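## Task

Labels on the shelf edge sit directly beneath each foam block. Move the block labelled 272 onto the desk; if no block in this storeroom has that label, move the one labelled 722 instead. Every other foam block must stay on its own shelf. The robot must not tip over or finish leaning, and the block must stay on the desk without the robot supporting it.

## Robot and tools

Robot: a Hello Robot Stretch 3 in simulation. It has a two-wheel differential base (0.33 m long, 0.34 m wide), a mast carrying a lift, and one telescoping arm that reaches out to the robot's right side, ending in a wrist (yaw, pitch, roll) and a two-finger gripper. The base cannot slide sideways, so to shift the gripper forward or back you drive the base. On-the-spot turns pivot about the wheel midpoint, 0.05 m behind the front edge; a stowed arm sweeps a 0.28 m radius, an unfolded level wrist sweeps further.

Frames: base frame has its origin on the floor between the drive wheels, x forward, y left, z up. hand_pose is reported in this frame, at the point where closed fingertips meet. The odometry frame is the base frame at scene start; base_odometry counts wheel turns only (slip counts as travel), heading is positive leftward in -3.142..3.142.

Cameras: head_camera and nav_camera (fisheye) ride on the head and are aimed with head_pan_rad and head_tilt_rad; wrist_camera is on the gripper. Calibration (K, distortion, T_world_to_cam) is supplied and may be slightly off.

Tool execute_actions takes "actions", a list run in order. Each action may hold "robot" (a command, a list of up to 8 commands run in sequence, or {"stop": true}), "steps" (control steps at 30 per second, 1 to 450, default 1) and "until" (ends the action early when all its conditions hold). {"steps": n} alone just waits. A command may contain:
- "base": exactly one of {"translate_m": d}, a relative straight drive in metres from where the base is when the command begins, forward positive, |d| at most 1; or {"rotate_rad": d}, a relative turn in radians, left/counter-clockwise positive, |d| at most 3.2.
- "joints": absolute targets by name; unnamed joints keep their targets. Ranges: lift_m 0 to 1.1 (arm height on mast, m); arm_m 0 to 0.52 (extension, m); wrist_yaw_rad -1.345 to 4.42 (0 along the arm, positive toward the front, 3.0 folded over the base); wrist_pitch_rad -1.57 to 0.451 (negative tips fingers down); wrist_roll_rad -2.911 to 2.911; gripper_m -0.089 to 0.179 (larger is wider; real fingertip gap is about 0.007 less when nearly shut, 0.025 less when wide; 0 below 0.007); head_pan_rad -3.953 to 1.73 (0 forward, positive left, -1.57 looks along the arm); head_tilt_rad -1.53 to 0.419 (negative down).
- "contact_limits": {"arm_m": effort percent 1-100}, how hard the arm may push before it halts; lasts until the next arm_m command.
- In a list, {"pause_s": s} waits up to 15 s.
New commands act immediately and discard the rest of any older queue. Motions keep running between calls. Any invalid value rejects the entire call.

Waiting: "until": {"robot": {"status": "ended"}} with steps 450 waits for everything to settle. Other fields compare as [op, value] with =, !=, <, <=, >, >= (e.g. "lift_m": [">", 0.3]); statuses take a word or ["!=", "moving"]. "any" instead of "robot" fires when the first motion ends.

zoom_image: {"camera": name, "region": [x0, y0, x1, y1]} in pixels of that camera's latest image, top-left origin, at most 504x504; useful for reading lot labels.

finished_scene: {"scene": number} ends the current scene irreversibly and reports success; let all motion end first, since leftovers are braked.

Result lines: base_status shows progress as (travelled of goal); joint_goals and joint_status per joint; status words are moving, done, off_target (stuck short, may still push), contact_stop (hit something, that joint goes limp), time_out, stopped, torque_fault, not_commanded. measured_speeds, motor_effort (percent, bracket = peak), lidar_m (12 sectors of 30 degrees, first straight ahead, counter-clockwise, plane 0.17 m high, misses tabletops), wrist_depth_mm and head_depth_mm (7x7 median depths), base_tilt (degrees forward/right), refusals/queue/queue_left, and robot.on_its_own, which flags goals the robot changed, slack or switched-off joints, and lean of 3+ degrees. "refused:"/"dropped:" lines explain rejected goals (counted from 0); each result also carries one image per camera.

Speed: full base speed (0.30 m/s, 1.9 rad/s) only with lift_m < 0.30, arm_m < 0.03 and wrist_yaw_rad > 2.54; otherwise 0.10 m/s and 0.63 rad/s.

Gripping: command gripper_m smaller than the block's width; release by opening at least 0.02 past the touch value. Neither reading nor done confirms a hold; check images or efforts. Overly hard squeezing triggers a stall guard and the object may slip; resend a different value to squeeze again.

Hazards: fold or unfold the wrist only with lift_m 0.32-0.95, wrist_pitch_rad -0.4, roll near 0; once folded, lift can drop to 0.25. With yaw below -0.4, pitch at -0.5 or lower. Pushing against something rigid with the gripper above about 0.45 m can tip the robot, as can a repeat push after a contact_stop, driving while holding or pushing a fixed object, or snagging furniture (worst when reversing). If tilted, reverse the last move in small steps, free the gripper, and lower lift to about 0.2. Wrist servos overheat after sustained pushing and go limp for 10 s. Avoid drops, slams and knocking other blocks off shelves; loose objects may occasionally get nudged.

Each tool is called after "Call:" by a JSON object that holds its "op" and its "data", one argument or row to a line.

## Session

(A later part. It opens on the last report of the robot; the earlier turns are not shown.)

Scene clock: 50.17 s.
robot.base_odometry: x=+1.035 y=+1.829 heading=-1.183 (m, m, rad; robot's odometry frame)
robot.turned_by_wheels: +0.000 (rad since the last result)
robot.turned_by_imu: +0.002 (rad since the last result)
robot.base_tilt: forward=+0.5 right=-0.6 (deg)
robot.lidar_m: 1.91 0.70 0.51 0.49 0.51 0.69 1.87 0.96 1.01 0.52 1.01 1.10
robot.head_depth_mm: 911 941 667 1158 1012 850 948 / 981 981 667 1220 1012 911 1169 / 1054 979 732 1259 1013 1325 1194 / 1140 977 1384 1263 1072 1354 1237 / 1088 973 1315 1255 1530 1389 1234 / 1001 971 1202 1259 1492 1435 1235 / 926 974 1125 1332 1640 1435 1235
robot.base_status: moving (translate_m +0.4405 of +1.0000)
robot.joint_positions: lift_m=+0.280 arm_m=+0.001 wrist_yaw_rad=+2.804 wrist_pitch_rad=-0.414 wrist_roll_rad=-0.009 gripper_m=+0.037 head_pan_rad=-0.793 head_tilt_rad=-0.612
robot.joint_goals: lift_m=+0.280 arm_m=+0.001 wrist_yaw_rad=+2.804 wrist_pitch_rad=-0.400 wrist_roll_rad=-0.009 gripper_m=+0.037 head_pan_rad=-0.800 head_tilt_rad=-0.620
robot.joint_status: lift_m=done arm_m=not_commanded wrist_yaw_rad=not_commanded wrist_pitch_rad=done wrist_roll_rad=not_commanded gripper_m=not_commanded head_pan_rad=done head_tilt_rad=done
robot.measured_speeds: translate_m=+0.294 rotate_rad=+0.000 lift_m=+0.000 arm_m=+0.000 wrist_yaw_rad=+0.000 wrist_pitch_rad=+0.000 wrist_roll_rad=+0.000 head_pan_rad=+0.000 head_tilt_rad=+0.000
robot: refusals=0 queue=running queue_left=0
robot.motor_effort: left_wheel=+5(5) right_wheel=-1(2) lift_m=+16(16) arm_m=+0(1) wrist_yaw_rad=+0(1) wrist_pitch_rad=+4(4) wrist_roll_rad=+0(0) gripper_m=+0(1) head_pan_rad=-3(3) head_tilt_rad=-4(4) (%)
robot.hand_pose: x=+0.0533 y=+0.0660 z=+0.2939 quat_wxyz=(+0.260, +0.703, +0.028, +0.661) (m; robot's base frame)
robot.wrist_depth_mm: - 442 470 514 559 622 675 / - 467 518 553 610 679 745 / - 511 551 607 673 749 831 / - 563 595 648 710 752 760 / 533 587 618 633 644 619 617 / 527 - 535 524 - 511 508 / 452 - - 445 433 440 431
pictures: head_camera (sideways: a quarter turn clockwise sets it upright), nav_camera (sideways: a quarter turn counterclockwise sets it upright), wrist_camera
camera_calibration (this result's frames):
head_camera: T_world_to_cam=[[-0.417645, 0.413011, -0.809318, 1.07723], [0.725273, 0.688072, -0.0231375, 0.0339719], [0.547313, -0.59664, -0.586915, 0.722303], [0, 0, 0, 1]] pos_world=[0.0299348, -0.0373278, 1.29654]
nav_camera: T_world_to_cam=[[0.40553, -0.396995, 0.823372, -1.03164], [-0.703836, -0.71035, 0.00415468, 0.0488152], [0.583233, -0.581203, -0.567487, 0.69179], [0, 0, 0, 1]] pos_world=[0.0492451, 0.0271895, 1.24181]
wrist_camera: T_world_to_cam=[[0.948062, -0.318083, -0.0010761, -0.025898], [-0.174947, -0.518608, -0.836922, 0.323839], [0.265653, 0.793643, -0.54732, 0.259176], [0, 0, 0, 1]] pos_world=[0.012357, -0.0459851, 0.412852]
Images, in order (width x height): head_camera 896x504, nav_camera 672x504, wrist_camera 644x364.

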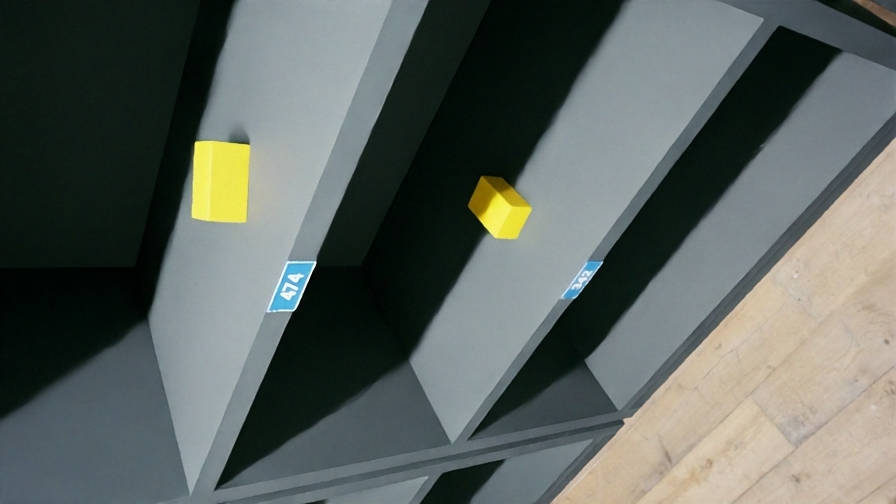

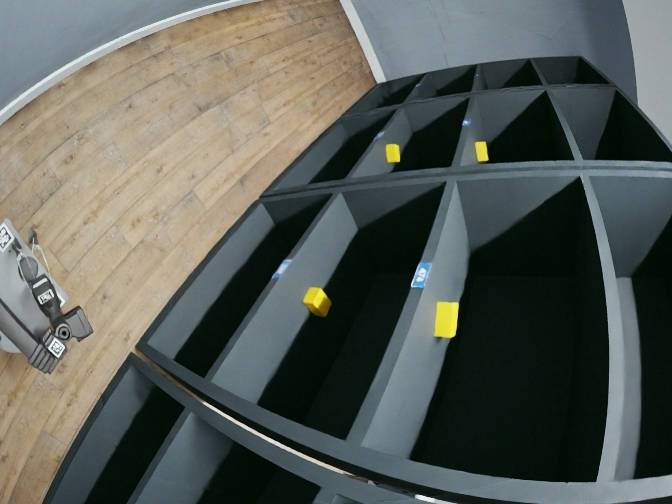

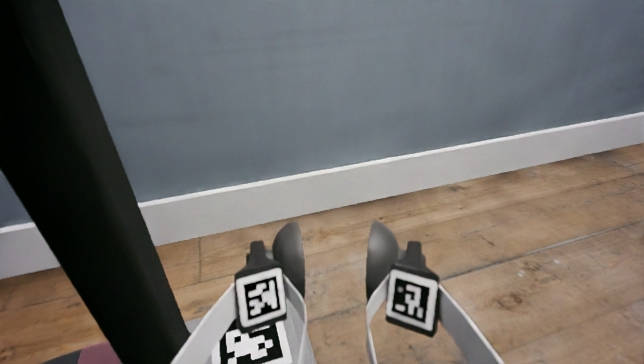

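Call:
{"op": "execute_actions", "data": {
  "actions": [
    {"robot":{"base":{"translate_m":1.0}},"steps":450,"until":{"robot":{"y":["<",0.95]}}}
  ]
}}

Call:
{"op": "execute_actions", "data": {
  "actions": [
    {"robot":{"base":{"translate_m":0.58},"joints":{"head_pan_rad":-0.55,"head_tilt_rad":-0.45}},"steps":450,"until":{"robot":{"status":"ended"}}}
  ]
}}

Scene clock: 53.93 s.
robot.base_odometry: x=+1.396 y=+0.945 heading=-1.183 (m, m, rad; robot's odometry frame)
robot.turned_by_wheels: +0.000 (rad since the last result)
robot.turned_by_imu: +0.002 (rad since the last result)
robot.base_tilt: forward=-1.1 right=+0.2 (deg)
robot.lidar_m: 1.89 0.70 0.51 0.49 0.51 0.69 1.94 0.97 1.01 0.52 1.01 1.09
robot.head_depth_mm: 912 941 668 1163 1015 852 1004 / 976 983 666 1221 1015 913 1166 / 1056 831 730 1260 1017 1322 1191 / 1138 974 1383 1257 1041 1355 1239 / 1077 971 1304 1258 1529 1385 1238 / 992 970 1187 1252 1492 1437 1233 / 919 972 1124 1344 1657 1435 1232
robot.base_status: moving (translate_m +0.4051 of +1.0000)
robot.joint_positions: lift_m=+0.280 arm_m=+0.001 wrist_yaw_rad=+2.804 wrist_pitch_rad=-0.414 wrist_roll_rad=-0.009 gripper_m=+0.037 head_pan_rad=-0.793 head_tilt_rad=-0.613
robot.joint_goals: lift_m=+0.280 arm_m=+0.001 wrist_yaw_rad=+2.804 wrist_pitch_rad=-0.400 wrist_roll_rad=-0.009 gripper_m=+0.037 head_pan_rad=-0.800 head_tilt_rad=-0.620
robot.joint_status: lift_m=done arm_m=not_commanded wrist_yaw_rad=not_commanded wrist_pitch_rad=done wrist_roll_rad=not_commanded gripper_m=not_commanded head_pan_rad=done head_tilt_rad=done
robot.measured_speeds: translate_m=+0.294 rotate_rad=+0.000 lift_m=+0.000 arm_m=+0.000 wrist_yaw_rad=+0.000 wrist_pitch_rad=+0.000 wrist_roll_rad=+0.000 head_pan_rad=+0.000 head_tilt_rad=+0.000
robot: refusals=0 queue=running queue_left=0
robot.motor_effort: left_wheel=+4(13) right_wheel=-1(4) lift_m=+16(16) arm_m=-1(2) wrist_yaw_rad=+0(1) wrist_pitch_rad=+4(4) wrist_roll_rad=+0(0) gripper_m=+1(0) head_pan_rad=-3(2) head_tilt_rad=-4(4) (%)
robot.hand_pose: x=+0.0533 y=+0.0660 z=+0.2939 quat_wxyz=(+0.260, +0.703, +0.028, +0.661) (m; robot's base frame)
robot.wrist_depth_mm: - 441 479 516 557 612 678 / - 473 513 546 616 669 767 / - 510 556 606 664 773 843 / - 557 587 643 705 752 760 / 531 594 620 618 640 608 606 / 532 - 534 517 - 507 507 / 454 - - 448 431 444 434
pictures: head_camera (sideways: a quarter turn clockwise sets it upright), nav_camera (sideways: a quarter turn counterclockwise sets it upright), wrist_camera
camera_calibration (this result's frames):
head_camera: T_world_to_cam=[[-0.417855, 0.413386, -0.809018, 1.07684], [0.725398, 0.687941, -0.0231471, 0.0339837], [0.546987, -0.596532, -0.587328, 0.722842], [0, 0, 0, 1]] pos_world=[0.0299256, -0.0373304, 1.29651]
nav_camera: T_world_to_cam=[[0.405748, -0.397373, 0.823082, -1.03127], [-0.703972, -0.710216, 0.00414851, 0.0488241], [0.582917, -0.58111, -0.567907, 0.692338], [0, 0, 0, 1]] pos_world=[0.0492288, 0.027203, 1.2418]
wrist_camera: T_world_to_cam=[[0.948062, -0.318083, -0.00107689, -0.0258977], [-0.174959, -0.51864, -0.8369, 0.323824], [0.265645, 0.793622, -0.547354, 0.259186], [0, 0, 0, 1]] pos_world=[0.0123569, -0.0459854, 0.412847]
Images, in order (width x height): head_camera 896x504, nav_camera 672x504, wrist_camera 644x364.

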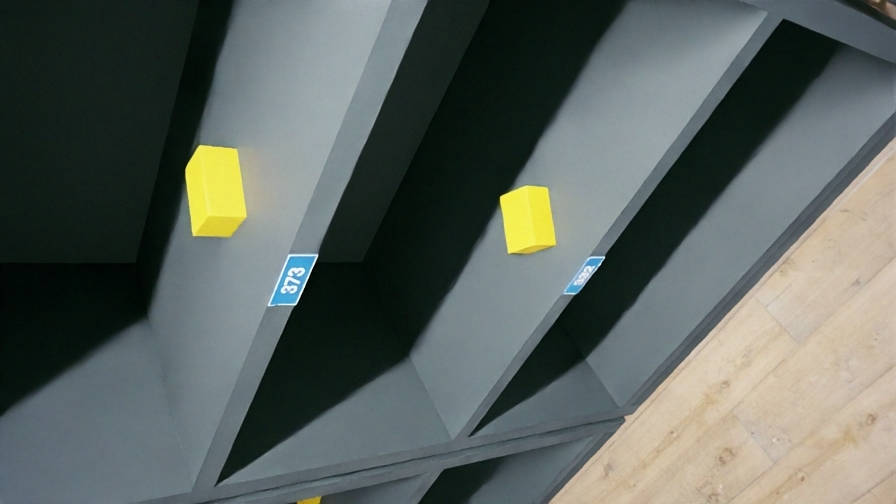

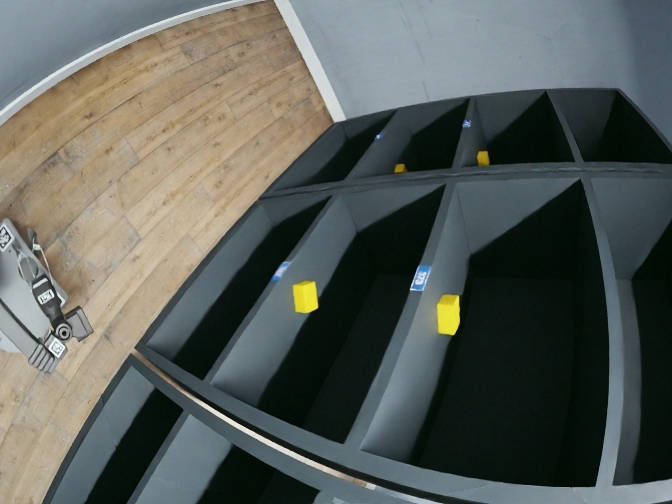

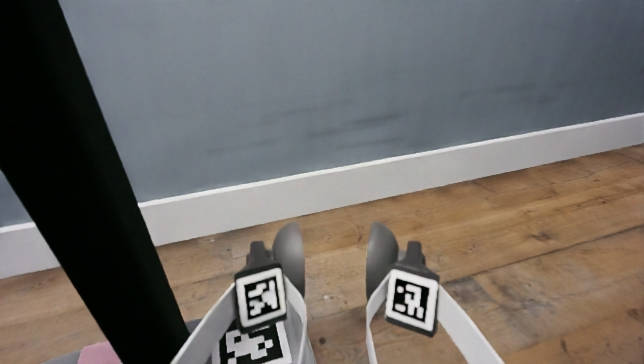

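Scene clock: 57.07 s.
robot.base_odometry: x=+1.615 y=+0.409 heading=-1.183 (m, m, rad; robot's odometry frame)
robot.turned_by_wheels: +0.000 (rad since the last result)
robot.turned_by_imu: +0.001 (rad since the last result)
robot.base_tilt: forward=+0.8 right=-0.1 (deg)
robot.lidar_m: 1.37 0.69 0.51 0.49 0.51 0.69 1.94 0.74 0.69 0.98 0.65 1.39
robot.head_depth_mm: 1078 603 642 677 732 810 865 / 1201 1276 1003 1413 1125 908 971 / 1345 1425 1001 1548 1208 1409 1280 / 1325 1421 1174 1627 1304 1536 1337 / 1255 1351 1428 1548 1740 1577 1353 / 1203 1291 1401 1529 1681 1632 1353 / 1172 1255 1349 1458 1582 1624 1355
robot.base_status: done (translate_m +0.5800 of +0.5800)
robot.joint_positions: lift_m=+0.280 arm_m=+0.001 wrist_yaw_rad=+2.804 wrist_pitch_rad=-0.414 wrist_roll_rad=-0.009 gripper_m=+0.037 head_pan_rad=-0.557 head_tilt_rad=-0.457
robot.joint_goals: lift_m=+0.280 arm_m=+0.001 wrist_yaw_rad=+2.804 wrist_pitch_rad=-0.400 wrist_roll_rad=-0.009 gripper_m=+0.037 head_pan_rad=-0.550 head_tilt_rad=-0.450
robot.joint_status: lift_m=done arm_m=not_commanded wrist_yaw_rad=not_commanded wrist_pitch_rad=done wrist_roll_rad=not_commanded gripper_m=not_commanded head_pan_rad=done head_tilt_rad=done
robot.measured_speeds: translate_m=+0.000 rotate_rad=+0.000 lift_m=+0.000 arm_m=+0.000 wrist_yaw_rad=+0.000 wrist_pitch_rad=+0.000 wrist_roll_rad=+0.000 head_pan_rad=+0.000 head_tilt_rad=+0.000
robot: refusals=0 queue=done queue_left=0
robot.motor_effort: left_wheel=+2(5) right_wheel=-2(4) lift_m=+16(17) arm_m=-2(1) wrist_yaw_rad=+0(0) wrist_pitch_rad=+4(4) wrist_roll_rad=+0(0) gripper_m=+1(0) head_pan_rad=+3(21) head_tilt_rad=+3(16) (%)
robot.hand_pose: x=+0.0533 y=+0.0660 z=+0.2939 quat_wxyz=(+0.260, +0.703, +0.028, +0.661) (m; robot's base frame)
robot.wrist_depth_mm: - 439 474 507 556 608 688 / - 477 509 551 598 676 729 / - 513 556 601 669 734 838 / - 562 599 650 704 750 763 / 523 590 617 629 648 621 609 / 547 - 539 517 - 513 504 / 453 - - 443 428 441 435
pictures: head_camera (sideways: a quarter turn clockwise sets it upright), nav_camera (sideways: a quarter turn counterclockwise sets it upright), wrist_camera
camera_calibration (this result's frames):
head_camera: T_world_to_cam=[[-0.390162, 0.234025, -0.890509, 1.18294], [0.547361, 0.836659, -0.0199435, 0.0309033], [0.740385, -0.495211, -0.454529, 0.548878], [0, 0, 0, 1]] pos_world=[0.0382402, -0.0308823, 1.30351]
nav_camera: T_world_to_cam=[[0.372997, -0.220258, 0.90131, -1.13309], [-0.519135, -0.854672, 0.0059773, 0.0453147], [0.769007, -0.470131, -0.433134, 0.515845], [0, 0, 0, 1]] pos_world=[0.0494742, 0.031672, 1.24442]
wrist_camera: T_world_to_cam=[[0.948062, -0.318083, -0.00107683, -0.0258977], [-0.174959, -0.51864, -0.8369, 0.323824], [0.265645, 0.793622, -0.547354, 0.259186], [0, 0, 0, 1]] pos_world=[0.0123569, -0.0459854, 0.412847]
Images, in order (width x height): head_camera 896x504, nav_camera 672x504, wrist_camera 644x364.

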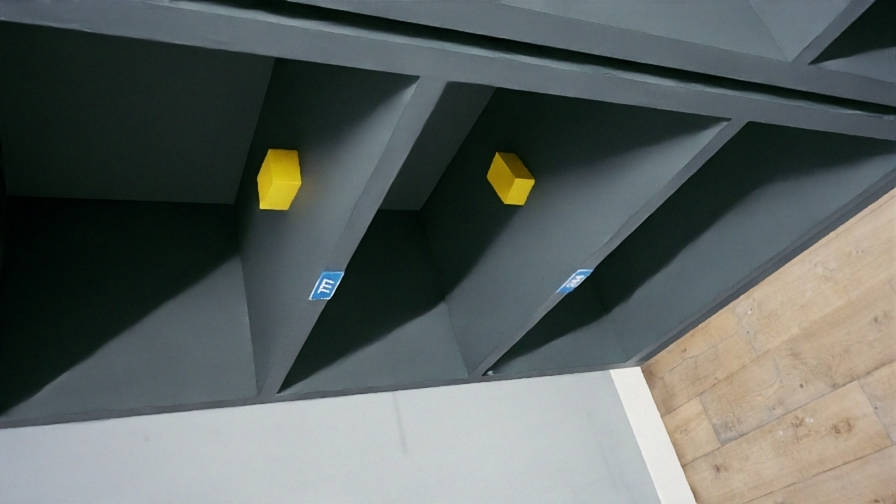

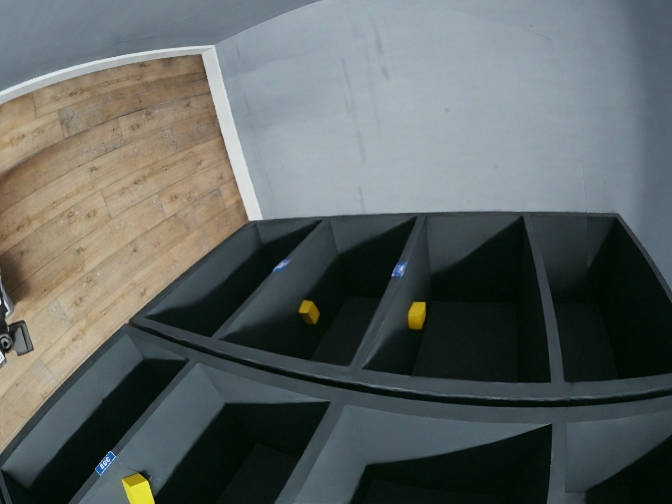

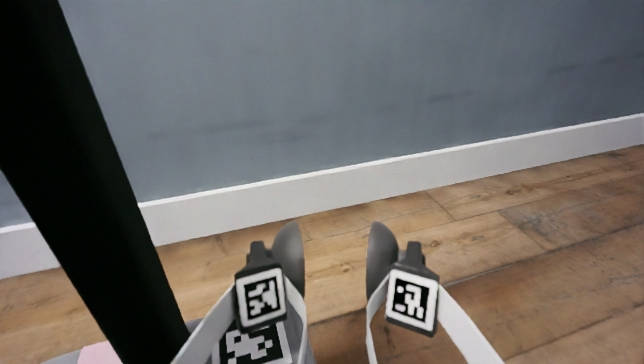

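Call:
{"op": "zoom_image", "data": {
  "camera": "head_camera",
  "region": [535, 250, 615, 310]
}}

Call:
{"op": "zoom_image", "data": {
  "camera": "head_camera",
  "region": [285, 255, 365, 315]
}}

Call:
{"op": "zoom_image", "data": {
  "camera": "nav_camera",
  "region": [75, 440, 135, 485]
}}

Region (535, 250, 615, 310) of head_camera's 896x504 image, scaled by 6.300, with more detail than that image has; it fills the top 378 rows of this view, and the rest is white.

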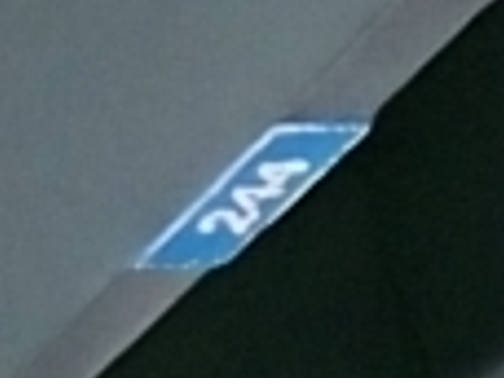

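Region (285, 255, 365, 315) of head_camera's 896x504 image, scaled by 6.300, with more detail than that image has; it fills the top 378 rows of this view, and the rest is white.

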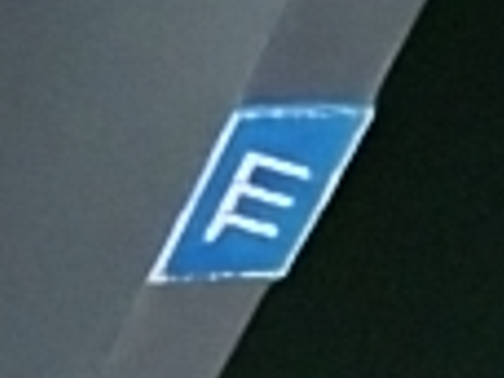

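Region (75, 440, 135, 485) of nav_camera's 672x504 image, scaled by 8.400, with more detail than that image has; it fills the top 378 rows of this view, and the rest is white.

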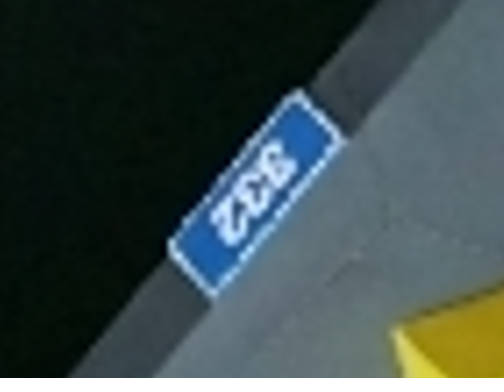

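Call:
{"op": "execute_actions", "data": {
  "actions": [
    {"robot":{"base":{"translate_m":-1.0},"joints":{"head_pan_rad":-1.57,"head_tilt_rad":-0.8}},"steps":450,"until":{"robot":{"translate_m":["<",-0.7]}}},
    {"robot":{"base":{"translate_m":-1.0}},"steps":450,"until":{"robot":{"translate_m":["<",-0.6]}}},
    {"robot":{"base":{"translate_m":-1.0}},"steps":450,"until":{"robot":{"translate_m":["<",-0.445]}}},
    {"robot":[{"base":{"translate_m":-1.0}},{"base":{"rotate_rad":-1.60}}],"steps":450,"until":{"robot":{"y":[">",2.17]}}}
  ]
}}

Call:
{"op": "execute_actions", "data": {
  "actions": [
    {"steps":450,"until":{"robot":{"status":"ended"}}}
  ]
}}

Scene clock: 82.80 s.
robot.base_odometry: x=+0.895 y=+2.171 heading=-1.183 (m, m, rad; robot's odometry frame)
robot.turned_by_wheels: +0.000 (rad since the last result)
robot.turned_by_imu: -0.003 (rad since the last result)
robot.base_tilt: forward=+2.2 right=+1.6 (deg)
robot.lidar_m: 1.91 0.70 0.51 0.49 0.51 0.69 1.50 1.55 0.69 0.97 0.66 1.38
robot.head_depth_mm: 821 616 1142 1030 941 1239 1160 / 819 614 1136 1029 937 1255 1162 / 816 611 1140 1026 936 1245 1161 / 818 609 1136 977 934 1252 1159 / 816 609 1134 1022 929 1250 1156 / 817 605 1129 1023 932 1245 1155 / 814 604 1121 1019 928 1234 1151
robot.base_status: moving (translate_m -0.1468 of -1.0000)
robot.joint_positions: lift_m=+0.280 arm_m=+0.001 wrist_yaw_rad=+2.804 wrist_pitch_rad=-0.414 wrist_roll_rad=-0.009 gripper_m=+0.037 head_pan_rad=-1.563 head_tilt_rad=-0.790
robot.joint_goals: lift_m=+0.280 arm_m=+0.001 wrist_yaw_rad=+2.804 wrist_pitch_rad=-0.400 wrist_roll_rad=-0.009 gripper_m=+0.037 head_pan_rad=-1.570 head_tilt_rad=-0.800
robot.joint_status: lift_m=done arm_m=not_commanded wrist_yaw_rad=not_commanded wrist_pitch_rad=done wrist_roll_rad=not_commanded gripper_m=not_commanded head_pan_rad=done head_tilt_rad=done
robot.measured_speeds: translate_m=-0.294 rotate_rad=+0.000 lift_m=+0.000 arm_m=+0.000 wrist_yaw_rad=+0.000 wrist_pitch_rad=+0.000 wrist_roll_rad=+0.000 head_pan_rad=+0.000 head_tilt_rad=+0.000
robot: refusals=0 queue=running queue_left=1
robot.motor_effort: left_wheel=+2(4) right_wheel=-4(6) lift_m=+16(16) arm_m=-1(2) wrist_yaw_rad=-1(1) wrist_pitch_rad=+5(4) wrist_roll_rad=+0(0) gripper_m=+0(0) head_pan_rad=-3(39) head_tilt_rad=-5(25) (%)
robot.hand_pose: x=+0.0533 y=+0.0660 z=+0.2939 quat_wxyz=(+0.260, +0.703, +0.028, +0.661) (m; robot's base frame)
robot.wrist_depth_mm: - 444 473 515 569 625 688 / - 471 517 549 615 676 753 / - 512 554 613 673 747 839 / - 551 605 663 710 784 747 / 530 594 606 622 666 615 605 / 538 - 540 514 - 507 505 / 461 - - 442 425 439 434
pictures: head_camera (sideways: a quarter turn clockwise sets it upright), nav_camera (sideways: a quarter turn counterclockwise sets it upright), wrist_camera
camera_calibration (this result's frames):
head_camera: T_world_to_cam=[[-0.0132692, 0.720587, -0.693237, 0.923465], [0.999637, -0.00669259, -0.0260906, 0.0361372], [-0.0234401, -0.693332, -0.720237, 0.899204], [0, 0, 0, 1]] pos_world=[-0.00279308, -0.0417491, 1.28876]
nav_camera: T_world_to_cam=[[0.015745, -0.703442, 0.710578, -0.882244], [-0.99979, -0.0203981, 0.00196012, 0.0534783], [0.0131156, -0.71046, -0.703616, 0.872345], [0, 0, 0, 1]] pos_world=[0.0559167, 0.000249229, 1.24059]
wrist_camera: T_world_to_cam=[[0.948062, -0.318083, -0.00107681, -0.0258977], [-0.174959, -0.51864, -0.8369, 0.323824], [0.265645, 0.793622, -0.547354, 0.259186], [0, 0, 0, 1]] pos_world=[0.0123569, -0.0459854, 0.412847]
Images, in order (width x height): head_camera 896x504, nav_camera 672x504, wrist_camera 644x364.

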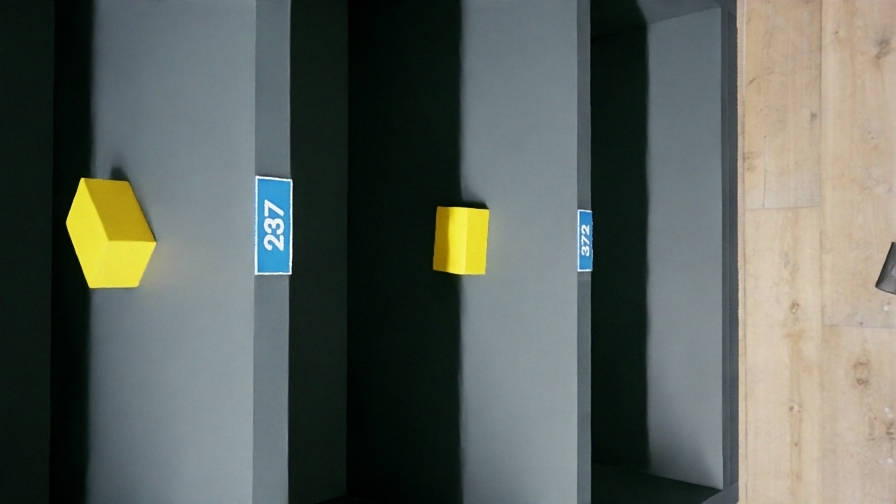

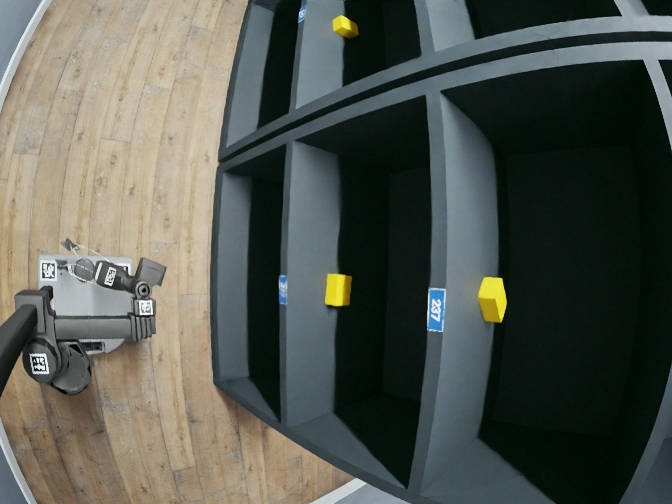

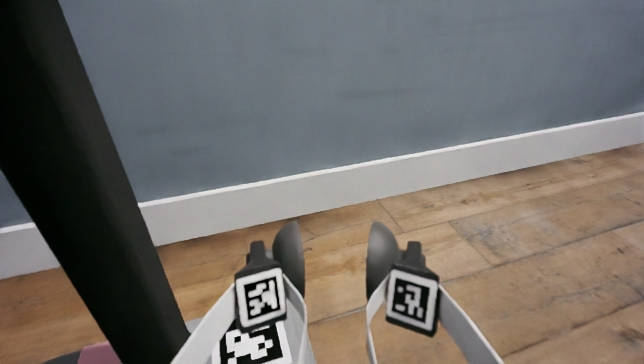

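Scene clock: 89.13 s.
robot.base_odometry: x=+0.572 y=+2.961 heading=-2.783 (m, m, rad; robot's odometry frame)
robot.turned_by_wheels: -1.600 (rad since the last result)
robot.turned_by_imu: -1.572 (rad since the last result)
robot.base_tilt: forward=+0.5 right=-0.1 (deg)
robot.lidar_m: 2.45 0.64 1.35 1.99 0.70 0.51 0.49 0.50 0.68 0.66 0.68 0.92
robot.head_depth_mm: 572 652 759 910 1131 1290 1160 / 571 652 757 907 1129 1289 1166 / 570 650 757 905 1125 1285 1158 / 569 648 754 902 1122 1278 1162 / 568 647 752 899 1119 1286 1161 / 566 646 751 896 1113 1277 1158 / 566 644 748 897 1110 1276 1151
robot.base_status: done (rotate_rad -1.5998 of -1.6000)
robot.joint_positions: lift_m=+0.280 arm_m=+0.001 wrist_yaw_rad=+2.804 wrist_pitch_rad=-0.414 wrist_roll_rad=-0.009 gripper_m=+0.037 head_pan_rad=-1.563 head_tilt_rad=-0.790
robot.joint_goals: lift_m=+0.280 arm_m=+0.001 wrist_yaw_rad=+2.804 wrist_pitch_rad=-0.400 wrist_roll_rad=-0.009 gripper_m=+0.037 head_pan_rad=-1.570 head_tilt_rad=-0.800
robot.joint_status: lift_m=done arm_m=not_commanded wrist_yaw_rad=not_commanded wrist_pitch_rad=done wrist_roll_rad=not_commanded gripper_m=not_commanded head_pan_rad=done head_tilt_rad=done
robot.measured_speeds: translate_m=+0.000 rotate_rad=+0.000 lift_m=+0.000 arm_m=+0.000 wrist_yaw_rad=+0.000 wrist_pitch_rad=+0.000 wrist_roll_rad=+0.000 head_pan_rad=+0.000 head_tilt_rad=+0.000
robot: refusals=0 queue=done queue_left=0
robot.motor_effort: left_wheel=+3(11) right_wheel=-2(5) lift_m=+15(15) arm_m=-1(1) wrist_yaw_rad=+0(0) wrist_pitch_rad=+4(4) wrist_roll_rad=+0(0) gripper_m=+0(0) head_pan_rad=-3(2) head_tilt_rad=-4(5) (%)
robot.hand_pose: x=+0.0533 y=+0.0660 z=+0.2939 quat_wxyz=(+0.260, +0.703, +0.028, +0.661) (m; robot's base frame)
robot.wrist_depth_mm: - - - - - - 529 / - - - - - - 594 / - - - - 962 643 651 / - 790 780 772 770 688 729 / 629 630 627 632 660 619 619 / 535 - 530 517 - 520 513 / 462 - - 450 431 435 437
pictures: head_camera (sideways: a quarter turn clockwise sets it upright), nav_camera (sideways: a quarter turn counterclockwise sets it upright), wrist_camera
camera_calibration (this result's frames):
head_camera: T_world_to_cam=[[-0.0130773, 0.7211, -0.692708, 0.922774], [0.999635, -0.0069449, -0.0261012, 0.036151], [-0.0236323, -0.692796, -0.720746, 0.899867], [0, 0, 0, 1]] pos_world=[-0.00280449, -0.041737, 1.28873]
nav_camera: T_world_to_cam=[[0.0155579, -0.703968, 0.710061, -0.881569], [-0.999796, -0.0201281, 0.00195084, 0.0534904], [0.0129188, -0.709947, -0.704137, 0.873024], [0, 0, 0, 1]] pos_world=[0.0559164, 0.0002807, 1.24059]
wrist_camera: T_world_to_cam=[[0.948062, -0.318083, -0.00107674, -0.0259032], [-0.17496, -0.518646, -0.836896, 0.323812], [0.265644, 0.793618, -0.54736, 0.259202], [0, 0, 0, 1]] pos_world=[0.0123568, -0.0460027, 0.412846]
Images, in order (width x height): head_camera 896x504, nav_camera 672x504, wrist_camera 644x364.

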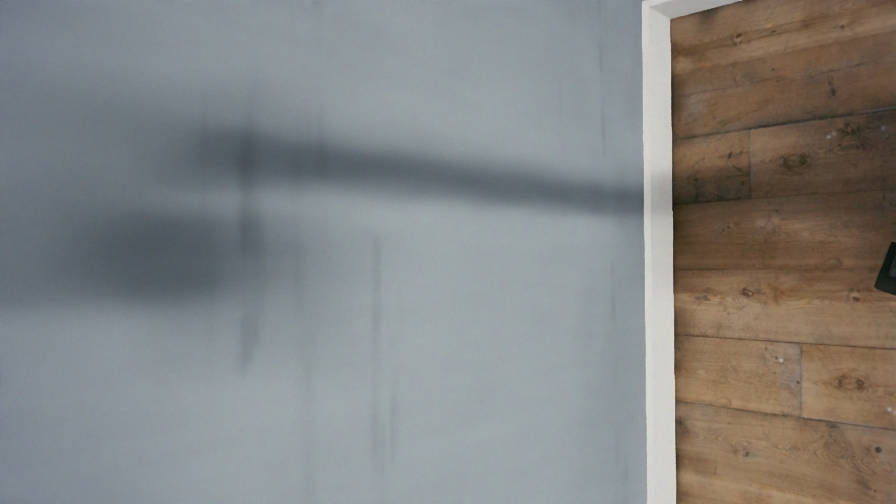

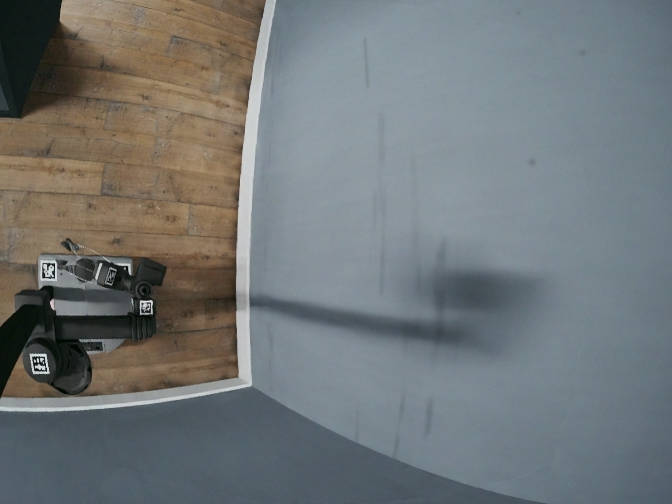

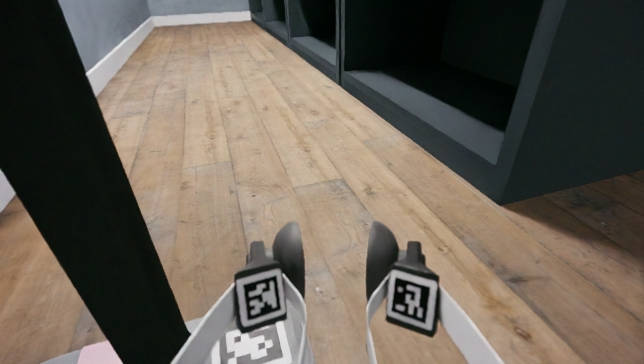

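Call:
{"op": "execute_actions", "data": {
  "actions": [
    {"robot":{"base":{"translate_m":1.0},"joints":{"head_pan_rad":-0.35,"head_tilt_rad":-0.4}},"steps":450,"until":{"robot":{"translate_m":[">",0.375]}}},
    {"robot":[{"base":{"translate_m":1.0}},{"base":{"rotate_rad":1.587}}],"steps":450,"until":{"robot":{"status":"ended"}}}
  ]
}}

Scene clock: 100.90 s.
robot.base_odometry: x=-0.717 y=+2.478 heading=-1.196 (m, m, rad; robot's odometry frame)
robot.turned_by_wheels: +1.587 (rad since the last result)
robot.turned_by_imu: +1.562 (rad since the last result)
robot.base_tilt: forward=+0.8 right=-0.1 (deg)
robot.lidar_m: 1.56 0.55 0.54 1.85 0.93 0.67 0.64 0.67 0.90 1.91 1.65 2.68
robot.head_depth_mm: 2623 2727 2213 2305 2178 1717 1404 / 3018 3108 2436 2661 2185 1709 1403 / 3566 3744 3838 3005 2169 1710 1403 / 3630 3920 - 2998 2185 1708 1407 / 3632 3893 - 3010 2169 1712 1407 / 3523 3695 3750 3041 2179 1708 1406 / 3280 3540 3868 3019 2184 1705 1401
robot.base_status: done (rotate_rad +1.5868 of +1.5870)
robot.joint_positions: lift_m=+0.280 arm_m=+0.001 wrist_yaw_rad=+2.804 wrist_pitch_rad=-0.414 wrist_roll_rad=-0.009 gripper_m=+0.037 head_pan_rad=-0.357 head_tilt_rad=-0.408
robot.joint_goals: lift_m=+0.280 arm_m=+0.001 wrist_yaw_rad=+2.804 wrist_pitch_rad=-0.400 wrist_roll_rad=-0.009 gripper_m=+0.037 head_pan_rad=-0.350 head_tilt_rad=-0.400
robot.joint_status: lift_m=done arm_m=not_commanded wrist_yaw_rad=not_commanded wrist_pitch_rad=done wrist_roll_rad=not_commanded gripper_m=not_commanded head_pan_rad=done head_tilt_rad=done
robot.measured_speeds: translate_m=+0.000 rotate_rad=+0.000 lift_m=+0.000 arm_m=+0.000 wrist_yaw_rad=+0.000 wrist_pitch_rad=+0.000 wrist_roll_rad=+0.000 head_pan_rad=+0.000 head_tilt_rad=+0.000
robot: refusals=0 queue=done queue_left=0
robot.motor_effort: left_wheel=-2(10) right_wheel=+2(8) lift_m=+16(15) arm_m=-2(2) wrist_yaw_rad=-1(0) wrist_pitch_rad=+4(5) wrist_roll_rad=+0(0) gripper_m=+0(0) head_pan_rad=+5(40) head_tilt_rad=+2(23) (%)
robot.hand_pose: x=+0.0533 y=+0.0660 z=+0.2939 quat_wxyz=(+0.260, +0.703, +0.028, +0.661) (m; robot's base frame)
robot.wrist_depth_mm: - - - - 612 497 556 / - - - - 642 541 618 / - - - 993 666 602 695 / - 800 789 805 690 675 729 / 623 630 637 628 646 611 603 / 540 - 538 516 - 511 510 / 463 - - 446 425 441 430
pictures: head_camera (sideways: a quarter turn clockwise sets it upright), nav_camera (sideways: a quarter turn counterclockwise sets it upright), wrist_camera
camera_calibration (this result's frames):
head_camera: T_world_to_cam=[[-0.387122, 0.136171, -0.911918, 1.21085], [0.37093, 0.92847, -0.0188222, 0.030521], [0.844125, -0.345545, -0.409941, 0.490225], [0, 0, 0, 1]] pos_world=[0.0436134, -0.0238261, 1.30573]
nav_camera: T_world_to_cam=[[0.367087, -0.125916, 0.921625, -1.15956], [-0.339077, -0.940736, 0.00652904, 0.0434976], [0.866183, -0.314899, -0.388027, 0.456554], [0, 0, 0, 1]] pos_world=[0.0449475, 0.0386816, 1.24555]
wrist_camera: T_world_to_cam=[[0.948062, -0.318083, -0.00107695, -0.0259084], [-0.174963, -0.518651, -0.836892, 0.323801], [0.265643, 0.793614, -0.547367, 0.259217], [0, 0, 0, 1]] pos_world=[0.0123568, -0.0460193, 0.412846]
Images, in order (width x height): head_camera 896x504, nav_camera 672x504, wrist_camera 644x364.

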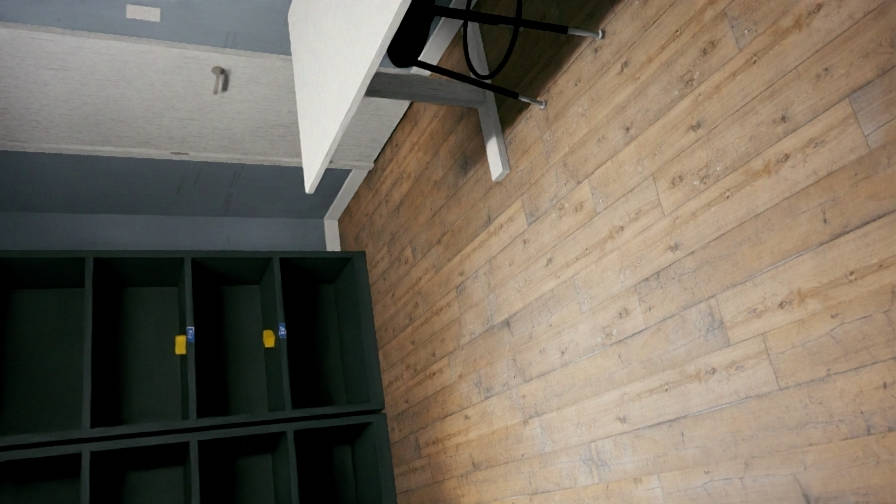

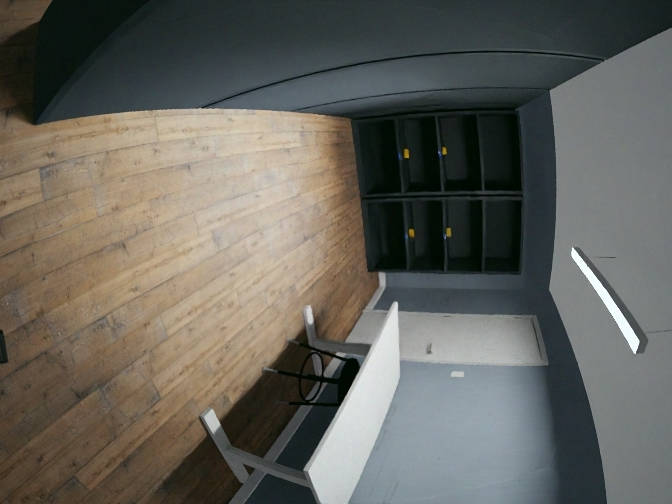

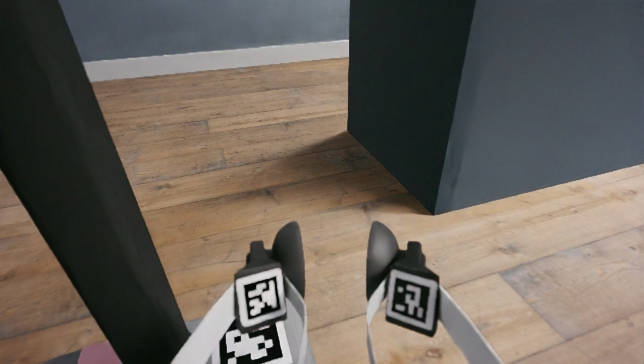

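Call:
{"op": "execute_actions", "data": {
  "actions": [
    {"robot":{"base":{"translate_m":1.0},"joints":{"head_pan_rad":0.0,"head_tilt_rad":-0.8}},"steps":450,"until":{"robot":{"translate_m":[">",0.72]}}},
    {"robot":{"base":{"translate_m":1.0}},"steps":450,"until":{"robot":{"translate_m":[">",0.72]}}},
    {"robot":{"base":{"translate_m":1.0}},"steps":450,"until":{"robot":{"translate_m":[">",0.72]}}},
    {"robot":{"base":{"translate_m":1.0}},"steps":450,"until":{"robot":{"translate_m":[">",0.93]}}},
    {"robot":{"joints":{"lift_m":0.37}},"steps":450,"until":{"robot":{"status":"ended"}}}
  ]
}}

Scene clock: 122.60 s.
robot.base_odometry: x=+0.447 y=-0.480 heading=-1.196 (m, m, rad; robot's odometry frame)
robot.turned_by_wheels: +0.000 (rad since the last result)
robot.turned_by_imu: +0.008 (rad since the last result)
robot.base_tilt: forward=+0.7 right=-0.2 (deg)
robot.lidar_m: 0.95 0.59 0.43 0.41 0.43 0.58 1.58 2.31 1.78 1.86 0.71 0.70
robot.head_depth_mm: 799 610 1120 1023 914 1237 1158 / 797 608 1117 1025 914 1239 1159 / 795 603 1110 1007 913 1238 1156 / 792 591 1111 996 910 1233 1154 / 792 605 1104 1019 909 1236 1159 / 789 603 1102 1018 909 1236 1153 / 788 602 1080 1014 908 1206 1154
robot.base_status: done (translate_m +1.0000 of +1.0000)
robot.joint_positions: lift_m=+0.370 arm_m=+0.001 wrist_yaw_rad=+2.804 wrist_pitch_rad=-0.414 wrist_roll_rad=-0.009 gripper_m=+0.037 head_pan_rad=-0.007 head_tilt_rad=-0.791
robot.joint_goals: lift_m=+0.370 arm_m=+0.001 wrist_yaw_rad=+2.804 wrist_pitch_rad=-0.400 wrist_roll_rad=-0.009 gripper_m=+0.037 head_pan_rad=+0.000 head_tilt_rad=-0.800
robot.joint_status: lift_m=done arm_m=not_commanded wrist_yaw_rad=not_commanded wrist_pitch_rad=done wrist_roll_rad=not_commanded gripper_m=not_commanded head_pan_rad=done head_tilt_rad=done
robot.measured_speeds: translate_m=+0.000 rotate_rad=+0.000 lift_m=+0.000 arm_m=+0.000 wrist_yaw_rad=+0.000 wrist_pitch_rad=+0.000 wrist_roll_rad=+0.000 head_pan_rad=+0.000 head_tilt_rad=+0.000
robot: refusals=0 queue=done queue_left=0
robot.motor_effort: left_wheel=-2(7) right_wheel=+2(6) lift_m=+24(24) arm_m=-1(2) wrist_yaw_rad=+1(0) wrist_pitch_rad=+5(4) wrist_roll_rad=+0(0) gripper_m=+0(1) head_pan_rad=+2(24) head_tilt_rad=-4(24) (%)
robot.hand_pose: x=+0.0533 y=+0.0660 z=+0.3834 quat_wxyz=(+0.260, +0.703, +0.028, +0.661) (m; robot's base frame)
robot.wrist_depth_mm: - 377 416 448 473 522 496 / - 406 439 480 521 562 553 / - 435 477 518 572 605 615 / - 472 520 552 644 664 707 / 459 519 564 641 693 680 632 / 510 - 605 639 - 614 538 / 539 - 540 545 525 543 504
pictures: head_camera (sideways: a quarter turn clockwise sets it upright), nav_camera (sideways: a quarter turn counterclockwise sets it upright), wrist_camera
camera_calibration (this result's frames):
head_camera: T_world_to_cam=[[-0.721418, -0.00261679, -0.692495, 0.926817], [0.0214336, 0.999429, -0.0261055, 0.0421236], [0.692168, -0.0336756, -0.720951, 0.895766], [0, 0, 0, 1]] pos_world=[0.0476996, -0.00950884, 1.28872]
nav_camera: T_world_to_cam=[[0.704329, 0.00534556, 0.709853, -0.8855], [0.00562706, -0.999982, 0.00194711, 0.0473622], [0.709851, 0.00262298, -0.704347, 0.869046], [0, 0, 0, 1]] pos_world=[0.00652369, 0.0498154, 1.24059]
wrist_camera: T_world_to_cam=[[0.948062, -0.318083, -0.0010773, -0.0258118], [-0.174967, -0.518662, -0.836885, 0.398691], [0.26564, 0.793607, -0.547378, 0.308207], [0, 0, 0, 1]] pos_world=[0.0123568, -0.0460193, 0.502336]
Images, in order (width x height): head_camera 896x504, nav_camera 672x504, wrist_camera 644x364.

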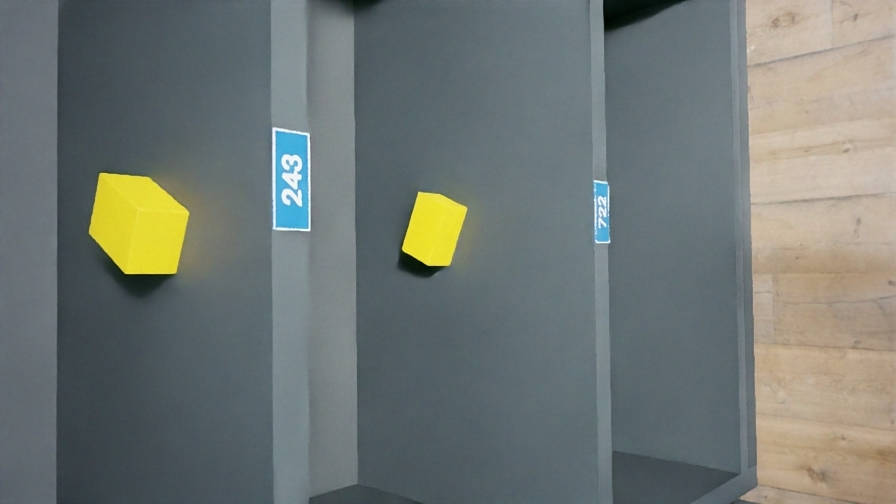

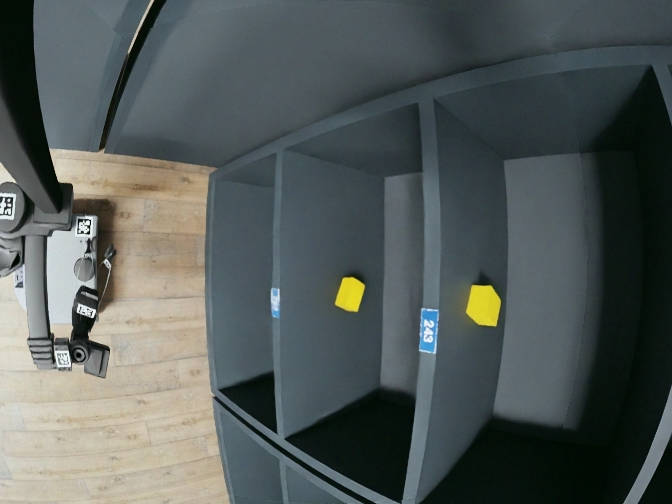

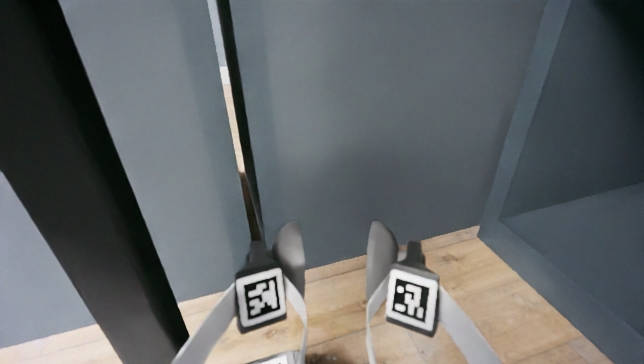

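Call:
{"op": "zoom_image", "data": {
  "camera": "head_camera",
  "region": [385, 180, 485, 280]
}}

Region (385, 180, 485, 280) of head_camera's 896x504 image, scaled by 5.040, with more detail than that image has.

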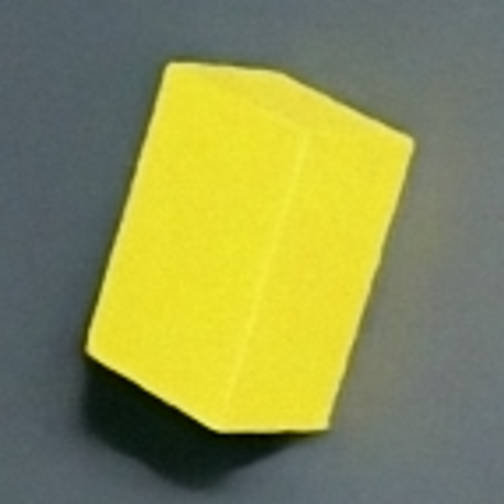

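Call:
{"op": "execute_actions", "data": {
  "actions": [
    {"robot":{"base":{"rotate_rad":1.60},"joints":{"lift_m":0.59,"wrist_yaw_rad":-0.36,"wrist_pitch_rad":-0.4,"wrist_roll_rad":0,"head_pan_rad":-1.6,"head_tilt_rad":-0.75}},"steps":450,"until":{"robot":{"wrist_yaw_rad":["<",2.0]}}},
    {"robot":{"joints":{"gripper_m":0.179}},"steps":450,"until":{"robot":{"rotate_rad":[">",1.3],"lift_m":[">",0.575],"wrist_yaw_rad":["<",0.3]}}},
    {"robot":{"joints":{"arm_m":0.33}},"steps":450,"until":{"robot":{"base_status":["!=","moving"]}}},
    {"robot":{"base":{"translate_m":0.046}},"steps":450,"until":{"robot":{"status":"ended"}}}
  ]
}}

Scene clock: 148.57 s.
robot.base_odometry: x=+0.489 y=-0.462 heading=+0.404 (m, m, rad; robot's odometry frame)
robot.turned_by_wheels: +1.600 (rad since the last result)
robot.turned_by_imu: +1.574 (rad since the last result)
robot.base_tilt: forward=+0.7 right=-0.2 (deg)
robot.lidar_m: 0.37 0.38 0.52 1.45 1.92 1.82 1.91 0.74 0.77 0.96 0.52 0.38
robot.head_depth_mm: 827 664 571 1069 923 1260 1175 / 824 649 569 1065 919 1275 - / 822 612 568 1091 878 1233 1174 / 818 659 567 1106 878 1248 1171 / 818 657 565 1064 899 1243 1165 / 813 655 563 1061 895 1244 1167 / 810 653 562 1003 893 1115 1145
robot.base_status: done (translate_m +0.0460 of +0.0460)
robot.joint_positions: lift_m=+0.590 arm_m=+0.330 wrist_yaw_rad=-0.358 wrist_pitch_rad=-0.414 wrist_roll_rad=-0.003 gripper_m=+0.179 head_pan_rad=-1.593 head_tilt_rad=-0.754
robot.joint_goals: lift_m=+0.590 arm_m=+0.330 wrist_yaw_rad=-0.360 wrist_pitch_rad=-0.400 wrist_roll_rad=+0.000 gripper_m=+0.179 head_pan_rad=-1.600 head_tilt_rad=-0.750
robot.joint_status: lift_m=done arm_m=done wrist_yaw_rad=done wrist_pitch_rad=done wrist_roll_rad=done gripper_m=done head_pan_rad=done head_tilt_rad=done
robot.measured_speeds: translate_m=+0.000 rotate_rad=+0.000 lift_m=+0.000 arm_m=+0.000 wrist_yaw_rad=+0.000 wrist_pitch_rad=+0.000 wrist_roll_rad=+0.000 head_pan_rad=+0.000 head_tilt_rad=+0.000
robot: refusals=0 queue=done queue_left=0
robot.motor_effort: left_wheel=-2(5) right_wheel=+2(5) lift_m=+24(25) arm_m=+1(1) wrist_yaw_rad=-3(5) wrist_pitch_rad=+4(5) wrist_roll_rad=+1(1) gripper_m=-1(83) head_pan_rad=-3(39) head_tilt_rad=+1(9) (%)
robot.hand_pose: x=-0.1003 y=-0.6853 z=+0.6033 quat_wxyz=(+0.656, +0.021, -0.706, -0.266) (m; robot's base frame)
robot.wrist_depth_mm: 295 314 339 368 405 441 424 / 313 337 367 396 439 489 444 / 336 359 398 431 455 461 431 / 350 364 362 355 352 349 340 / 294 292 278 216 278 281 275 / 251 243 233 226 234 235 238 / - 200 203 202 201 200 -
pictures: head_camera (sideways: a quarter turn clockwise sets it upright), nav_camera (sideways: a quarter turn counterclockwise sets it upright), wrist_camera
camera_calibration (this result's frames):
head_camera: T_world_to_cam=[[0.00785567, 0.695533, -0.718451, 0.956195], [0.998963, -0.0376845, -0.0255596, 0.0354512], [-0.044852, -0.717505, -0.695107, 0.866651], [0, 0, 0, 1]] pos_world=[-0.00405497, -0.0419025, 1.2903]
nav_camera: T_world_to_cam=[[-0.00485154, -0.677864, 0.735172, -0.91417], [-0.999949, 0.00976904, 0.00240866, 0.0528952], [-0.00881467, -0.735123, -0.677877, 0.839001], [0, 0, 0, 1]] pos_world=[0.055853, -0.00343016, 1.24068]
wrist_camera: T_world_to_cam=[[-0.9407, 0.339166, -0.00700381, 0.1457], [0.19124, 0.51314, -0.836728, 0.909933], [-0.280196, -0.78845, -0.547574, -0.0731994], [0, 0, 0, 1]] pos_world=[-0.0574661, -0.574054, 0.722305]
Images, in order (width x height): head_camera 896x504, nav_camera 672x504, wrist_camera 644x364.

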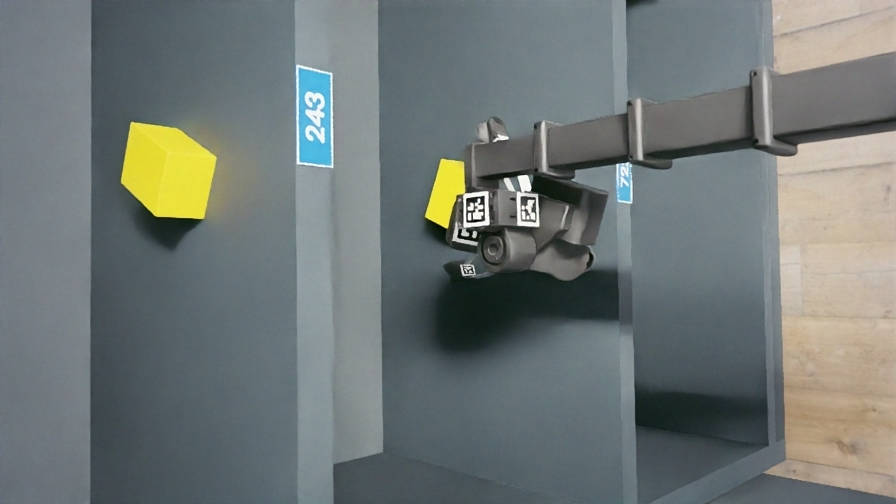

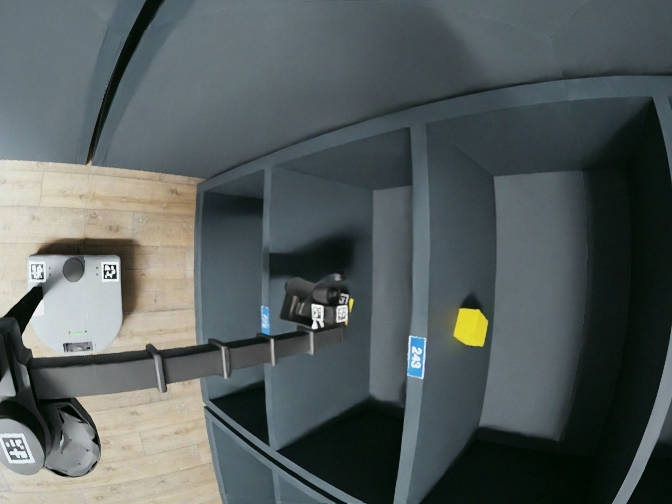

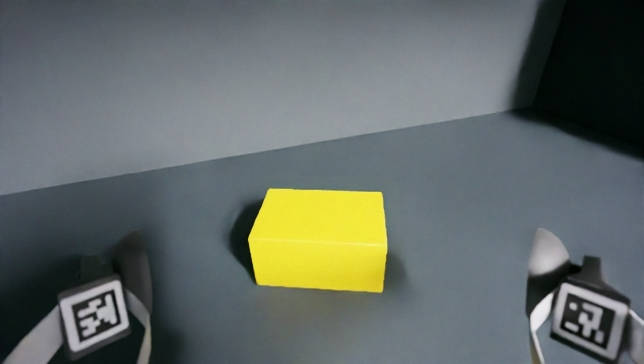

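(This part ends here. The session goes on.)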